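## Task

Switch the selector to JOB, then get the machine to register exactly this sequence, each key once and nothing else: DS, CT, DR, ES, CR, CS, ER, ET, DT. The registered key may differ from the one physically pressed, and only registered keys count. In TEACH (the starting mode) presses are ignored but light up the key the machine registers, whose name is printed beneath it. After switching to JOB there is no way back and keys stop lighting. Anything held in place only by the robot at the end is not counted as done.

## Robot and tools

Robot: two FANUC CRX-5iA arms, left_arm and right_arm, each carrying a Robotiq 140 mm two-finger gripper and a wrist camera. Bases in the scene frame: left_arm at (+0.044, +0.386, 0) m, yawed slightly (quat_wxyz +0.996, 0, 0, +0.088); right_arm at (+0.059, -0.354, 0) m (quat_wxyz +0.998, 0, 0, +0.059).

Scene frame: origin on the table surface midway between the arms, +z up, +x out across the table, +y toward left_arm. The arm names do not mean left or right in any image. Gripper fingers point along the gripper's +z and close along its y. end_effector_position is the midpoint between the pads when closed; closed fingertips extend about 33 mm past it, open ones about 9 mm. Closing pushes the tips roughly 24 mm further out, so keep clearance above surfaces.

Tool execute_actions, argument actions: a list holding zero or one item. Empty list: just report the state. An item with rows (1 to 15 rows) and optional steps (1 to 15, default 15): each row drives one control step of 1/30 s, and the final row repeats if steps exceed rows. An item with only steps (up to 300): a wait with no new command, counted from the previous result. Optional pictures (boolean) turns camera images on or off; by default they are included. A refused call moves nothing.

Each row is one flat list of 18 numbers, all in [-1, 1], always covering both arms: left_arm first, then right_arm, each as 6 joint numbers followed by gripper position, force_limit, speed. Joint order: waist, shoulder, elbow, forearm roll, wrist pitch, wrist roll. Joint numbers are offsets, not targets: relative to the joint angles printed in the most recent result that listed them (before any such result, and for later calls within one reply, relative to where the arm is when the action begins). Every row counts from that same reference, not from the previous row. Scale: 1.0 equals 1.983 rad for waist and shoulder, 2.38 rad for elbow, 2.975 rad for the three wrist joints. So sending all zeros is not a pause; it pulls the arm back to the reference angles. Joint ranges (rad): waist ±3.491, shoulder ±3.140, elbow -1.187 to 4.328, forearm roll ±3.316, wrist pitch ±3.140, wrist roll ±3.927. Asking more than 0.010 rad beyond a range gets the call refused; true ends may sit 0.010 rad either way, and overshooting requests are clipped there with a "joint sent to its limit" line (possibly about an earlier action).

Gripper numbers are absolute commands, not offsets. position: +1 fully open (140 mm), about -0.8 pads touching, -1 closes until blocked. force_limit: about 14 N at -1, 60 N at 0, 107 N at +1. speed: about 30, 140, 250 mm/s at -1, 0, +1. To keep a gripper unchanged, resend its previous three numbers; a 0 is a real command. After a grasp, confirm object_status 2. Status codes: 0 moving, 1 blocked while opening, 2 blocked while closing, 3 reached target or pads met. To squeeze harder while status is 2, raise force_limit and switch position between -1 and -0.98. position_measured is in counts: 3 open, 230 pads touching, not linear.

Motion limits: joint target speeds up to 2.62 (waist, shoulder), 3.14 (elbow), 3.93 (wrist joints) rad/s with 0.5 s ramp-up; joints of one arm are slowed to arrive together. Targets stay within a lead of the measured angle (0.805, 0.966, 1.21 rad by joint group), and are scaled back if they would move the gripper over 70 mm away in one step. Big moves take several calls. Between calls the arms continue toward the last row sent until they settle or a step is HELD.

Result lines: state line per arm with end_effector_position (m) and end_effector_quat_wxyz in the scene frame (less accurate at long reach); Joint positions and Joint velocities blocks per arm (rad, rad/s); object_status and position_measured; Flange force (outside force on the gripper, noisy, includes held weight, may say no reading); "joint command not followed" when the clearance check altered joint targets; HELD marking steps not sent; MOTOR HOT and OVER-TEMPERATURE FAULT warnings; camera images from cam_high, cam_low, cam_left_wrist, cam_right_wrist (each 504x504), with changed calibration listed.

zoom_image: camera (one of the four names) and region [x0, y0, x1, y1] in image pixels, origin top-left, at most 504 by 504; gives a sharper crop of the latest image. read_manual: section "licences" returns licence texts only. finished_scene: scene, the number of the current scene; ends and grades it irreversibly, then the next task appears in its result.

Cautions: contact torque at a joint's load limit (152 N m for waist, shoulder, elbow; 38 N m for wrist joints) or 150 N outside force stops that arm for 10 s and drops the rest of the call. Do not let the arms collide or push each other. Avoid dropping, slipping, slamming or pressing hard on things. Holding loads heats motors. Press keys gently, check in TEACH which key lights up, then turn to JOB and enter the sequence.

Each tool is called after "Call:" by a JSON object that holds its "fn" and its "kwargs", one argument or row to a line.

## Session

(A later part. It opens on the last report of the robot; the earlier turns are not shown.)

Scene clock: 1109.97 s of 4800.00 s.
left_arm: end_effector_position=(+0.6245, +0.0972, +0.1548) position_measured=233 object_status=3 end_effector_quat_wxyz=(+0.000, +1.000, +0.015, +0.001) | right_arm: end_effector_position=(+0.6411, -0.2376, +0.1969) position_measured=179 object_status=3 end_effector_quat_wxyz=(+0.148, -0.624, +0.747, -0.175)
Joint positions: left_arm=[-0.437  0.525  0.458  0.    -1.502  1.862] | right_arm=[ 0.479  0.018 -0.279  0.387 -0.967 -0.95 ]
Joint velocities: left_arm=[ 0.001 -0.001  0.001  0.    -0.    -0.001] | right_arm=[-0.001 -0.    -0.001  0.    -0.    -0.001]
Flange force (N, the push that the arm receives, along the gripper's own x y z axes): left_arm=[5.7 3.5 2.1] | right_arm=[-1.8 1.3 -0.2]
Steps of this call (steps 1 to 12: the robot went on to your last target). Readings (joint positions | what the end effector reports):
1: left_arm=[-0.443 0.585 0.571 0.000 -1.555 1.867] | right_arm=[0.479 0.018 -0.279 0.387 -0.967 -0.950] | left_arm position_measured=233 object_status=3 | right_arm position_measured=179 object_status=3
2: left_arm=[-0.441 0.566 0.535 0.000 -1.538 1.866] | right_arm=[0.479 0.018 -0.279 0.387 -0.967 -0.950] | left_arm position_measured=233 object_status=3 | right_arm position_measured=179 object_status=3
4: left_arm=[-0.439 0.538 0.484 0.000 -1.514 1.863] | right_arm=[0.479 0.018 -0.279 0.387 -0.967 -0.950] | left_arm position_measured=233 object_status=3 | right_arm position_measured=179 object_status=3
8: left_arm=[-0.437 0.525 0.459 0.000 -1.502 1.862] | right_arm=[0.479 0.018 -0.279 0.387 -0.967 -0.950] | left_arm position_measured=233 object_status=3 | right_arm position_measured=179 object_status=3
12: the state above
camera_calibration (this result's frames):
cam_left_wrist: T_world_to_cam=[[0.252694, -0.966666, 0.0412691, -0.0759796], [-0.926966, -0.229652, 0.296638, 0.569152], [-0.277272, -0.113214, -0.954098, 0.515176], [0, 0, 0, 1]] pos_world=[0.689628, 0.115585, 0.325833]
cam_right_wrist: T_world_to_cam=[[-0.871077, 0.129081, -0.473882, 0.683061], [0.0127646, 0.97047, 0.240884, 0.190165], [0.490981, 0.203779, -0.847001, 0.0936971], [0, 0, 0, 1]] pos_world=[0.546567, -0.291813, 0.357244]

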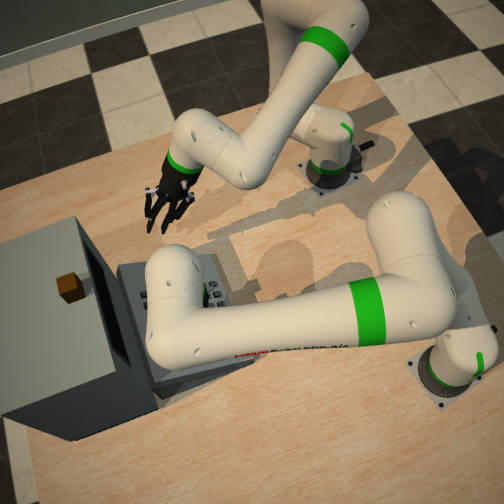

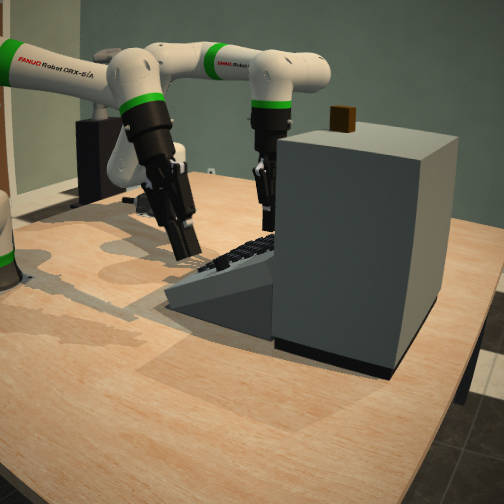

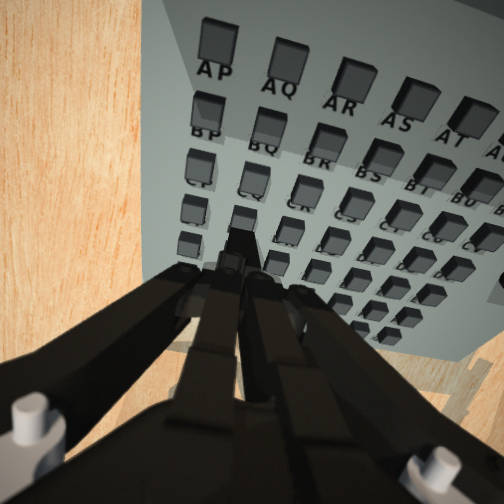

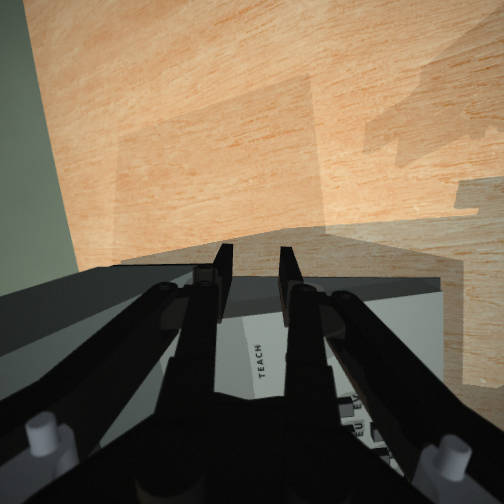

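Call:
{"fn": "execute_actions", "kwargs": {
  "actions": [
    {"rows": [[0,0.00028,-0.00218,0,0.00193,0,-1,0,0, 0,0,0,0,0,0,-0.4,-0.6,0.5],[0,0.00055,-0.00436,0,0.00385,0,-1,0,0, 0,0,0,0,0,0,-0.4,-0.6,0.5],[0,0.00083,-0.00654,0,0.00578,0,-1,0,0, 0,0,0,0,0,0,-0.4,-0.6,0.5],[0,0.0011,-0.00871,0,0.00771,0,-1,0,0, 0,0,0,0,0,0,-0.4,-0.6,0.5],[0,0.001378,-0.010893,0,0.009633,0,-1,0,0, 0,0,0,0,0,0,-0.4,-0.6,0.5]], "steps": 12}
  ],
  "pictures": false
}}

Call:
{"fn": "execute_actions", "kwargs": {
  "actions": [
    {"rows": [[0,-0.001373,0.010851,0,-0.009596,0,-1,0,0, 0,0,0,0,0,0,-0.4,-0.6,0.5],[0,-0.001373,0.010851,0,-0.009596,0,-1,0,0, 0,0,0,0,0,0,-0.4,-0.6,0.5],[0,-0.001373,0.010851,0,-0.009596,0,-1,0,0, 0,0,0,0,0,0,-0.4,-0.6,0.5],[0,-0.001373,0.010851,0,-0.009596,0,-1,0,0, 0,0,0,0,0,0,-0.4,-0.6,0.5],[0,-0.001373,0.010851,0,-0.009596,0,-1,0,0, 0,0,0,0,0,0,-0.4,-0.6,0.5],[-0.04961,0.049161,0.074866,0,-0.027124,0.033054,-1,0,0, 0,0,0,0,0,0,-0.4,-0.6,0.5]], "steps": 15}
  ],
  "pictures": false
}}

Call:
{"fn": "execute_actions", "kwargs": {
  "actions": [
    {"steps": 7}
  ],
  "pictures": false
}}

Call:
{"fn": "execute_actions", "kwargs": {
  "actions": [
    {"rows": [[0,0.0001,-0.00238,0,0.00197,0,-1,0,0, 0,0,0,0,0,0,-0.4,-0.6,0.5],[0,0.00021,-0.00476,0,0.00394,0,-1,0,0, 0,0,0,0,0,0,-0.4,-0.6,0.5],[0,0.00031,-0.00714,0,0.00591,0,-1,0,0, 0,0,0,0,0,0,-0.4,-0.6,0.5],[0,0.00041,-0.00952,0,0.00789,0,-1,0,0, 0,0,0,0,0,0,-0.4,-0.6,0.5],[0,0.000514,-0.011894,0,0.009858,0,-1,0,0, 0,0,0,0,0,0,-0.4,-0.6,0.5]], "steps": 12}
  ],
  "pictures": false
}}

Call:
{"fn": "execute_actions", "kwargs": {
  "actions": [
    {"rows": [[0,-0.000508,0.011755,0,-0.009743,0,-1,0,0, 0,0,0,0,0,0,-0.4,-0.6,0.5],[0,-0.000508,0.011755,0,-0.009743,0,-1,0,0, 0,0,0,0,0,0,-0.4,-0.6,0.5],[0,-0.000508,0.011755,0,-0.009743,0,-1,0,0, 0,0,0,0,0,0,-0.4,-0.6,0.5],[0,-0.000508,0.011755,0,-0.009743,0,-1,0,0, 0,0,0,0,0,0,-0.4,-0.6,0.5],[0,-0.000508,0.011755,0,-0.009743,0,-1,0,0, 0,0,0,0,0,0,-0.4,-0.6,0.5],[0.00829,0.042328,0.083045,0,-0.038222,-0.005513,-1,0,0, 0,0,0,0,0,0,-0.4,-0.6,0.5]], "steps": 15}
  ],
  "pictures": false
}}

Call:
{"fn": "execute_actions", "kwargs": {
  "actions": [
    {"steps": 7}
  ],
  "pictures": false
}}

Call:
{"fn": "execute_actions", "kwargs": {
  "actions": [
    {"rows": [[0,-0.00024,-0.00276,0,0.00205,0,-1,0,0, 0,0,0,0,0,0,-0.4,-0.6,0.5],[0,-0.00048,-0.00553,0,0.0041,0,-1,0,0, 0,0,0,0,0,0,-0.4,-0.6,0.5],[0,-0.00073,-0.00829,0,0.00615,0,-1,0,0, 0,0,0,0,0,0,-0.4,-0.6,0.5],[0,-0.00097,-0.01106,0,0.0082,0,-1,0,0, 0,0,0,0,0,0,-0.4,-0.6,0.5],[0,-0.001209,-0.01382,0,0.01025,0,-1,0,0, 0,0,0,0,0,0,-0.4,-0.6,0.5]], "steps": 12}
  ],
  "pictures": false
}}

Call:
{"fn": "execute_actions", "kwargs": {
  "actions": [
    {"rows": [[0,0.002,0.021,0,-0.0155,0,-1,0,0, 0,0,0,0,0,0,-0.4,-0.6,0.5]], "steps": 10}
  ]
}}

Scene clock: 1146.53 s of 4800.00 s.
left_arm: end_effector_position=(+0.6245, +0.0972, +0.1421) position_measured=233 object_status=3 end_effector_quat_wxyz=(+0.000, +1.000, +0.015, +0.001) | right_arm: end_effector_position=(+0.6411, -0.2376, +0.1969) position_measured=179 object_status=3 end_effector_quat_wxyz=(+0.148, -0.624, +0.747, -0.175)
Joint positions: left_arm=[-0.437  0.527  0.433  0.    -1.474  1.862] | right_arm=[ 0.479  0.018 -0.279  0.387 -0.967 -0.95 ]
Joint velocities: left_arm=[-0.     0.    -0.002  0.     0.002  0.001] | right_arm=[-0.    -0.     0.    -0.001 -0.     0.001]
Flange force (N, the push that the arm receives, along the gripper's own x y z axes): left_arm=[2.6 -1.5 -14.6] | right_arm=[-2.6 3.9 -0.5]
Steps of this call (steps 1 to 30: the robot went on to your last target; steps 31 to 90: nothing new was sent; then 33.17 s passed at rest; steps 91 to 102: all 12 steps of this action). Readings (joint positions | what the end effector reports):
91: left_arm=[-0.437 0.525 0.458 0.000 -1.502 1.862] | right_arm=[0.479 0.018 -0.279 0.387 -0.967 -0.950] | left_arm position_measured=233 object_status=3 | right_arm position_measured=179 object_status=3
92: left_arm=[-0.437 0.525 0.456 0.000 -1.500 1.862] | right_arm=[0.479 0.018 -0.279 0.387 -0.967 -0.950] | left_arm position_measured=233 object_status=3 | right_arm position_measured=179 object_status=3
94: left_arm=[-0.437 0.526 0.448 0.000 -1.491 1.862] | right_arm=[0.479 0.018 -0.279 0.387 -0.967 -0.950] | left_arm position_measured=233 object_status=3 | right_arm position_measured=179 object_status=3
98: left_arm=[-0.437 0.527 0.434 0.000 -1.475 1.862] | right_arm=[0.479 0.018 -0.279 0.387 -0.967 -0.950] | left_arm position_measured=233 object_status=3 | right_arm position_measured=179 object_status=3
102: the state above

Scene clock: 1147.03 s of 4800.00 s.
left_arm: end_effector_position=(+0.6264, +0.0296, +0.1548) position_measured=233 object_status=3 end_effector_quat_wxyz=(+0.001, +1.000, +0.015, +0.001) | right_arm: end_effector_position=(+0.6411, -0.2376, +0.1969) position_measured=179 object_status=3 end_effector_quat_wxyz=(+0.148, -0.624, +0.747, -0.175)
Joint positions: left_arm=[-0.535  0.624  0.61   0.    -1.554  1.959] | right_arm=[ 0.479  0.018 -0.279  0.387 -0.967 -0.95 ]
Joint velocities: left_arm=[-0.037  0.038  0.058  0.    -0.019  0.035] | right_arm=[ 0.    -0.001  0.001  0.    -0.    -0.   ]
Flange force (N, the push that the arm receives, along the gripper's own x y z axes): left_arm=[12.9 29.9 1.5] | right_arm=[-2.3 0.6 -1.0]
Steps of this call (steps 1 to 15: all 15 steps of this action). Readings (joint positions | what the end effector reports):
1: left_arm=[-0.437 0.527 0.433 0.000 -1.474 1.862] | right_arm=[0.479 0.018 -0.279 0.387 -0.967 -0.950] | left_arm position_measured=233 object_status=3 | right_arm position_measured=179 object_status=3
2: left_arm=[-0.437 0.527 0.436 0.000 -1.478 1.862] | right_arm=[0.479 0.018 -0.279 0.387 -0.967 -0.950] | left_arm position_measured=233 object_status=3 | right_arm position_measured=179 object_status=3
4: left_arm=[-0.437 0.526 0.453 0.000 -1.496 1.862] | right_arm=[0.479 0.018 -0.279 0.387 -0.967 -0.950] | left_arm position_measured=233 object_status=3 | right_arm position_measured=179 object_status=3
8: left_arm=[-0.448 0.536 0.476 0.000 -1.509 1.873] | right_arm=[0.479 0.018 -0.279 0.387 -0.967 -0.950] | left_arm position_measured=233 object_status=3 | right_arm position_measured=179 object_status=3
15: the state above

Scene clock: 1147.27 s of 4800.00 s.
left_arm: end_effector_position=(+0.6265, +0.0293, +0.1550) position_measured=233 object_status=3 end_effector_quat_wxyz=(+0.001, +1.000, +0.015, +0.001) | right_arm: end_effector_position=(+0.6411, -0.2376, +0.1969) position_measured=179 object_status=3 end_effector_quat_wxyz=(+0.148, -0.624, +0.747, -0.175)
Joint positions: left_arm=[-0.535  0.625  0.611  0.    -1.555  1.96 ] | right_arm=[ 0.479  0.018 -0.279  0.387 -0.967 -0.95 ]
Joint velocities: left_arm=[-0.     0.001  0.001 -0.    -0.001 -0.002] | right_arm=[ 0.001  0.    -0.001  0.    -0.     0.   ]
Flange force (N, the push that the arm receives, along the gripper's own x y z axes): left_arm=[3.9 3.7 1.6] | right_arm=[-3.1 2.2 -0.2]
Steps of this call (steps 1 to 7: the robot went on to your last target). Readings (joint positions | what the end effector reports):
1: left_arm=[-0.535 0.625 0.611 0.000 -1.555 1.960] | right_arm=[0.479 0.018 -0.279 0.387 -0.967 -0.950] | left_arm position_measured=233 object_status=3 | right_arm position_measured=179 object_status=3
2: left_arm=[-0.535 0.625 0.611 0.000 -1.555 1.960] | right_arm=[0.479 0.018 -0.279 0.387 -0.967 -0.950] | left_arm position_measured=233 object_status=3 | right_arm position_measured=179 object_status=3
4: left_arm=[-0.535 0.625 0.611 0.000 -1.555 1.960] | right_arm=[0.479 0.018 -0.279 0.387 -0.967 -0.950] | left_arm position_measured=233 object_status=3 | right_arm position_measured=179 object_status=3
7: the state above

Scene clock: 1147.67 s of 4800.00 s.
left_arm: end_effector_position=(+0.6265, +0.0293, +0.1422) position_measured=233 object_status=3 end_effector_quat_wxyz=(+0.001, +1.000, +0.015, +0.001) | right_arm: end_effector_position=(+0.6411, -0.2376, +0.1969) position_measured=179 object_status=3 end_effector_quat_wxyz=(+0.148, -0.624, +0.747, -0.175)
Joint positions: left_arm=[-0.535  0.626  0.583  0.    -1.525  1.96 ] | right_arm=[ 0.479  0.018 -0.279  0.387 -0.967 -0.95 ]
Joint velocities: left_arm=[-0.     0.    -0.001 -0.     0.001  0.001] | right_arm=[-0.    -0.001 -0.001 -0.    -0.    -0.   ]
Flange force (N, the push that the arm receives, along the gripper's own x y z axes): left_arm=[9.9 4.3 -22.9] | right_arm=[-2.0 -2.0 -0.5]
Steps of this call (steps 1 to 12: all 12 steps of this action). Readings (joint positions | what the end effector reports):
1: left_arm=[-0.535 0.625 0.611 0.000 -1.555 1.960] | right_arm=[0.479 0.018 -0.279 0.387 -0.967 -0.950] | left_arm position_measured=233 object_status=3 | right_arm position_measured=179 object_status=3
2: left_arm=[-0.535 0.625 0.608 0.000 -1.553 1.960] | right_arm=[0.479 0.018 -0.279 0.387 -0.967 -0.950] | left_arm position_measured=233 object_status=3 | right_arm position_measured=179 object_status=3
4: left_arm=[-0.535 0.625 0.600 0.000 -1.543 1.960] | right_arm=[0.479 0.018 -0.279 0.387 -0.967 -0.950] | left_arm position_measured=233 object_status=3 | right_arm position_measured=179 object_status=3
8: left_arm=[-0.535 0.626 0.584 0.000 -1.527 1.960] | right_arm=[0.479 0.018 -0.279 0.387 -0.967 -0.950] | left_arm position_measured=233 object_status=3 | right_arm position_measured=179 object_status=3
12: the state above

Scene clock: 1148.17 s of 4800.00 s.
left_arm: end_effector_position=(+0.6567, +0.0301, +0.1695) position_measured=233 object_status=3 end_effector_quat_wxyz=(+0.001, +1.000, +0.015, +0.001) | right_arm: end_effector_position=(+0.6411, -0.2376, +0.1969) position_measured=179 object_status=3 end_effector_quat_wxyz=(+0.148, -0.624, +0.747, -0.175)
Joint positions: left_arm=[-0.519  0.709  0.778  0.    -1.638  1.944] | right_arm=[ 0.479  0.018 -0.279  0.387 -0.967 -0.95 ]
Joint velocities: left_arm=[ 0.011  0.072  0.144  0.    -0.069 -0.01 ] | right_arm=[ 0.001 -0.    -0.001  0.    -0.001 -0.   ]
Flange force (N, the push that the arm receives, along the gripper's own x y z axes): left_arm=[23.3 6.8 -3.7] | right_arm=[-1.2 1.7 -1.0]
Steps of this call (steps 1 to 15: all 15 steps of this action). Readings (joint positions | what the end effector reports):
1: left_arm=[-0.535 0.626 0.583 0.000 -1.525 1.960] | right_arm=[0.479 0.018 -0.279 0.387 -0.967 -0.950] | left_arm position_measured=233 object_status=3 | right_arm position_measured=179 object_status=3
2: left_arm=[-0.535 0.626 0.587 0.000 -1.529 1.960] | right_arm=[0.479 0.018 -0.279 0.387 -0.967 -0.950] | left_arm position_measured=233 object_status=3 | right_arm position_measured=179 object_status=3
4: left_arm=[-0.535 0.625 0.605 0.000 -1.548 1.960] | right_arm=[0.479 0.018 -0.279 0.387 -0.967 -0.950] | left_arm position_measured=233 object_status=3 | right_arm position_measured=179 object_status=3
8: left_arm=[-0.533 0.634 0.628 0.000 -1.564 1.957] | right_arm=[0.479 0.018 -0.279 0.387 -0.967 -0.950] | left_arm position_measured=233 object_status=3 | right_arm position_measured=179 object_status=3
15: the state above

Scene clock: 1148.40 s of 4800.00 s.
left_arm: end_effector_position=(+0.6570, +0.0300, +0.1698) position_measured=233 object_status=3 end_effector_quat_wxyz=(+0.001, +1.000, +0.015, +0.001) | right_arm: end_effector_position=(+0.6411, -0.2376, +0.1969) position_measured=179 object_status=3 end_effector_quat_wxyz=(+0.148, -0.624, +0.747, -0.175)
Joint positions: left_arm=[-0.519  0.71   0.78   0.    -1.639  1.944] | right_arm=[ 0.479  0.018 -0.279  0.387 -0.967 -0.95 ]
Joint velocities: left_arm=[ 0.     0.001 -0.001 -0.     0.002 -0.001] | right_arm=[-0.001 -0.001 -0.001  0.     0.    -0.001]
Flange force (N, the push that the arm receives, along the gripper's own x y z axes): left_arm=[4.3 -0.3 1.1] | right_arm=[-1.0 2.7 0.0]
Steps of this call (steps 1 to 7: the robot went on to your last target). Readings (joint positions | what the end effector reports):
1: left_arm=[-0.519 0.710 0.780 0.000 -1.639 1.944] | right_arm=[0.479 0.018 -0.279 0.387 -0.967 -0.950] | left_arm position_measured=233 object_status=3 | right_arm position_measured=179 object_status=3
2: left_arm=[-0.519 0.710 0.780 0.000 -1.639 1.944] | right_arm=[0.479 0.018 -0.279 0.387 -0.967 -0.950] | left_arm position_measured=233 object_status=3 | right_arm position_measured=179 object_status=3
4: left_arm=[-0.519 0.710 0.780 0.000 -1.639 1.944] | right_arm=[0.479 0.018 -0.279 0.387 -0.967 -0.950] | left_arm position_measured=233 object_status=3 | right_arm position_measured=179 object_status=3
7: the state above

Scene clock: 1148.80 s of 4800.00 s.
left_arm: end_effector_position=(+0.6570, +0.0301, +0.1575) position_measured=233 object_status=3 end_effector_quat_wxyz=(+0.001, +1.000, +0.015, +0.001) | right_arm: end_effector_position=(+0.6411, -0.2376, +0.1969) position_measured=179 object_status=3 end_effector_quat_wxyz=(+0.148, -0.624, +0.747, -0.175)
Joint positions: left_arm=[-0.519  0.707  0.748  0.    -1.609  1.944] | right_arm=[ 0.479  0.018 -0.279  0.387 -0.967 -0.95 ]
Joint velocities: left_arm=[ 0.    -0.001 -0.003 -0.     0.002  0.002] | right_arm=[ 0.     0.001 -0.001  0.    -0.     0.   ]
Flange force (N, the push that the arm receives, along the gripper's own x y z axes): left_arm=[4.5 -1.5 -15.9] | right_arm=[-1.2 -0.1 0.0]
Steps of this call (steps 1 to 12: all 12 steps of this action). Readings (joint positions | what the end effector reports):
1: left_arm=[-0.519 0.710 0.780 0.000 -1.639 1.944] | right_arm=[0.479 0.018 -0.279 0.387 -0.967 -0.950] | left_arm position_measured=233 object_status=3 | right_arm position_measured=179 object_status=3
2: left_arm=[-0.519 0.710 0.778 0.000 -1.637 1.944] | right_arm=[0.479 0.018 -0.279 0.387 -0.967 -0.950] | left_arm position_measured=233 object_status=3 | right_arm position_measured=179 object_status=3
4: left_arm=[-0.519 0.709 0.768 0.000 -1.628 1.944] | right_arm=[0.479 0.018 -0.279 0.387 -0.967 -0.950] | left_arm position_measured=233 object_status=3 | right_arm position_measured=179 object_status=3
8: left_arm=[-0.519 0.708 0.749 0.000 -1.610 1.944] | right_arm=[0.479 0.018 -0.279 0.387 -0.967 -0.950] | left_arm position_measured=233 object_status=3 | right_arm position_measured=179 object_status=3
12: the state above

Scene clock: 1149.13 s of 4800.00 s.
left_arm: end_effector_position=(+0.6570, +0.0301, +0.1761) position_measured=233 object_status=3 end_effector_quat_wxyz=(+0.001, +1.000, +0.015, +0.001) | right_arm: end_effector_position=(+0.6411, -0.2376, +0.1969) position_measured=179 object_status=3 end_effector_quat_wxyz=(+0.148, -0.624, +0.747, -0.175)
Joint positions: left_arm=[-0.519  0.711  0.797  0.    -1.655  1.944] | right_arm=[ 0.479  0.018 -0.279  0.387 -0.967 -0.95 ]
Joint velocities: left_arm=[-0.001  0.001  0.003  0.    -0.003  0.001] | right_arm=[-0.     0.001 -0.001  0.    -0.     0.   ]
Flange force (N, the push that the arm receives, along the gripper's own x y z axes): left_arm=[4.9 4.1 -0.6] | right_arm=[-2.3 1.5 0.6]
Steps of this call (steps 1 to 10: all 10 steps of this action). Readings (joint positions | what the end effector reports):
1: left_arm=[-0.519 0.707 0.748 0.000 -1.609 1.944] | right_arm=[0.479 0.018 -0.279 0.387 -0.967 -0.950] | left_arm position_measured=233 object_status=3 | right_arm position_measured=179 object_status=3
2: left_arm=[-0.519 0.708 0.751 0.000 -1.612 1.944] | right_arm=[0.479 0.018 -0.279 0.387 -0.967 -0.950] | left_arm position_measured=233 object_status=3 | right_arm position_measured=179 object_status=3
4: left_arm=[-0.519 0.710 0.777 0.000 -1.636 1.944] | right_arm=[0.479 0.018 -0.279 0.387 -0.967 -0.950] | left_arm position_measured=233 object_status=3 | right_arm position_measured=179 object_status=3
8: left_arm=[-0.519 0.711 0.797 0.000 -1.655 1.944] | right_arm=[0.479 0.018 -0.279 0.387 -0.967 -0.950] | left_arm position_measured=233 object_status=3 | right_arm position_measured=179 object_status=3
10: the state above
camera_calibration (this result's frames):
cam_left_wrist: T_world_to_cam=[[0.252712, -0.966651, 0.0415057, -0.15003], [-0.926999, -0.229612, 0.296565, 0.577542], [-0.277145, -0.113421, -0.95411, 0.536836], [0, 0, 0, 1]] pos_world=[0.722077, 0.0484727, 0.347149]
cam_right_wrist: T_world_to_cam=[[-0.871077, 0.129081, -0.473882, 0.68306], [0.0127642, 0.97047, 0.240884, 0.190165], [0.490981, 0.20378, -0.847001, 0.0936971], [0, 0, 0, 1]] pos_world=[0.546567, -0.291813, 0.357244]

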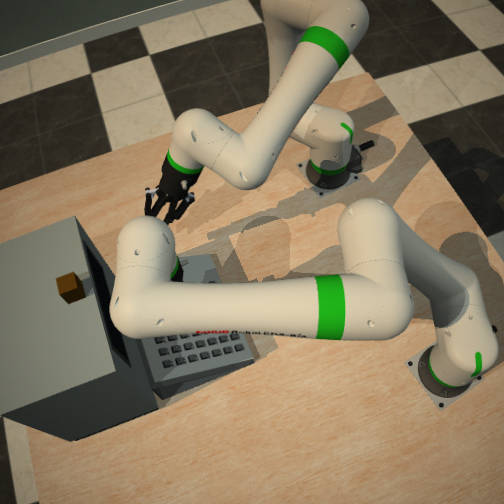

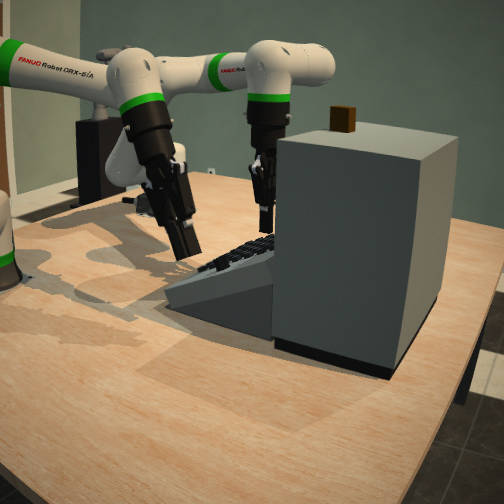

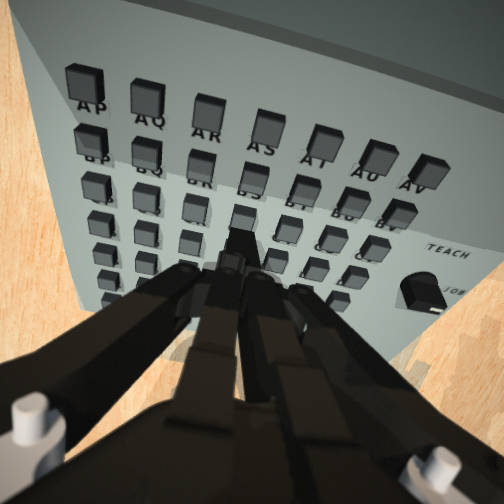

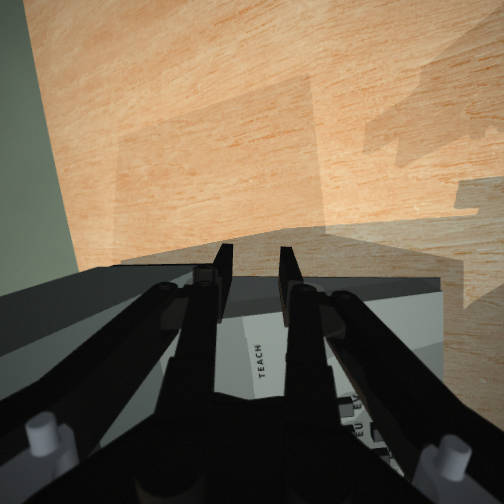

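Call:
{"fn": "finished_scene", "kwargs": {
  "scene": 1
}}

The scene is finished: the task was done.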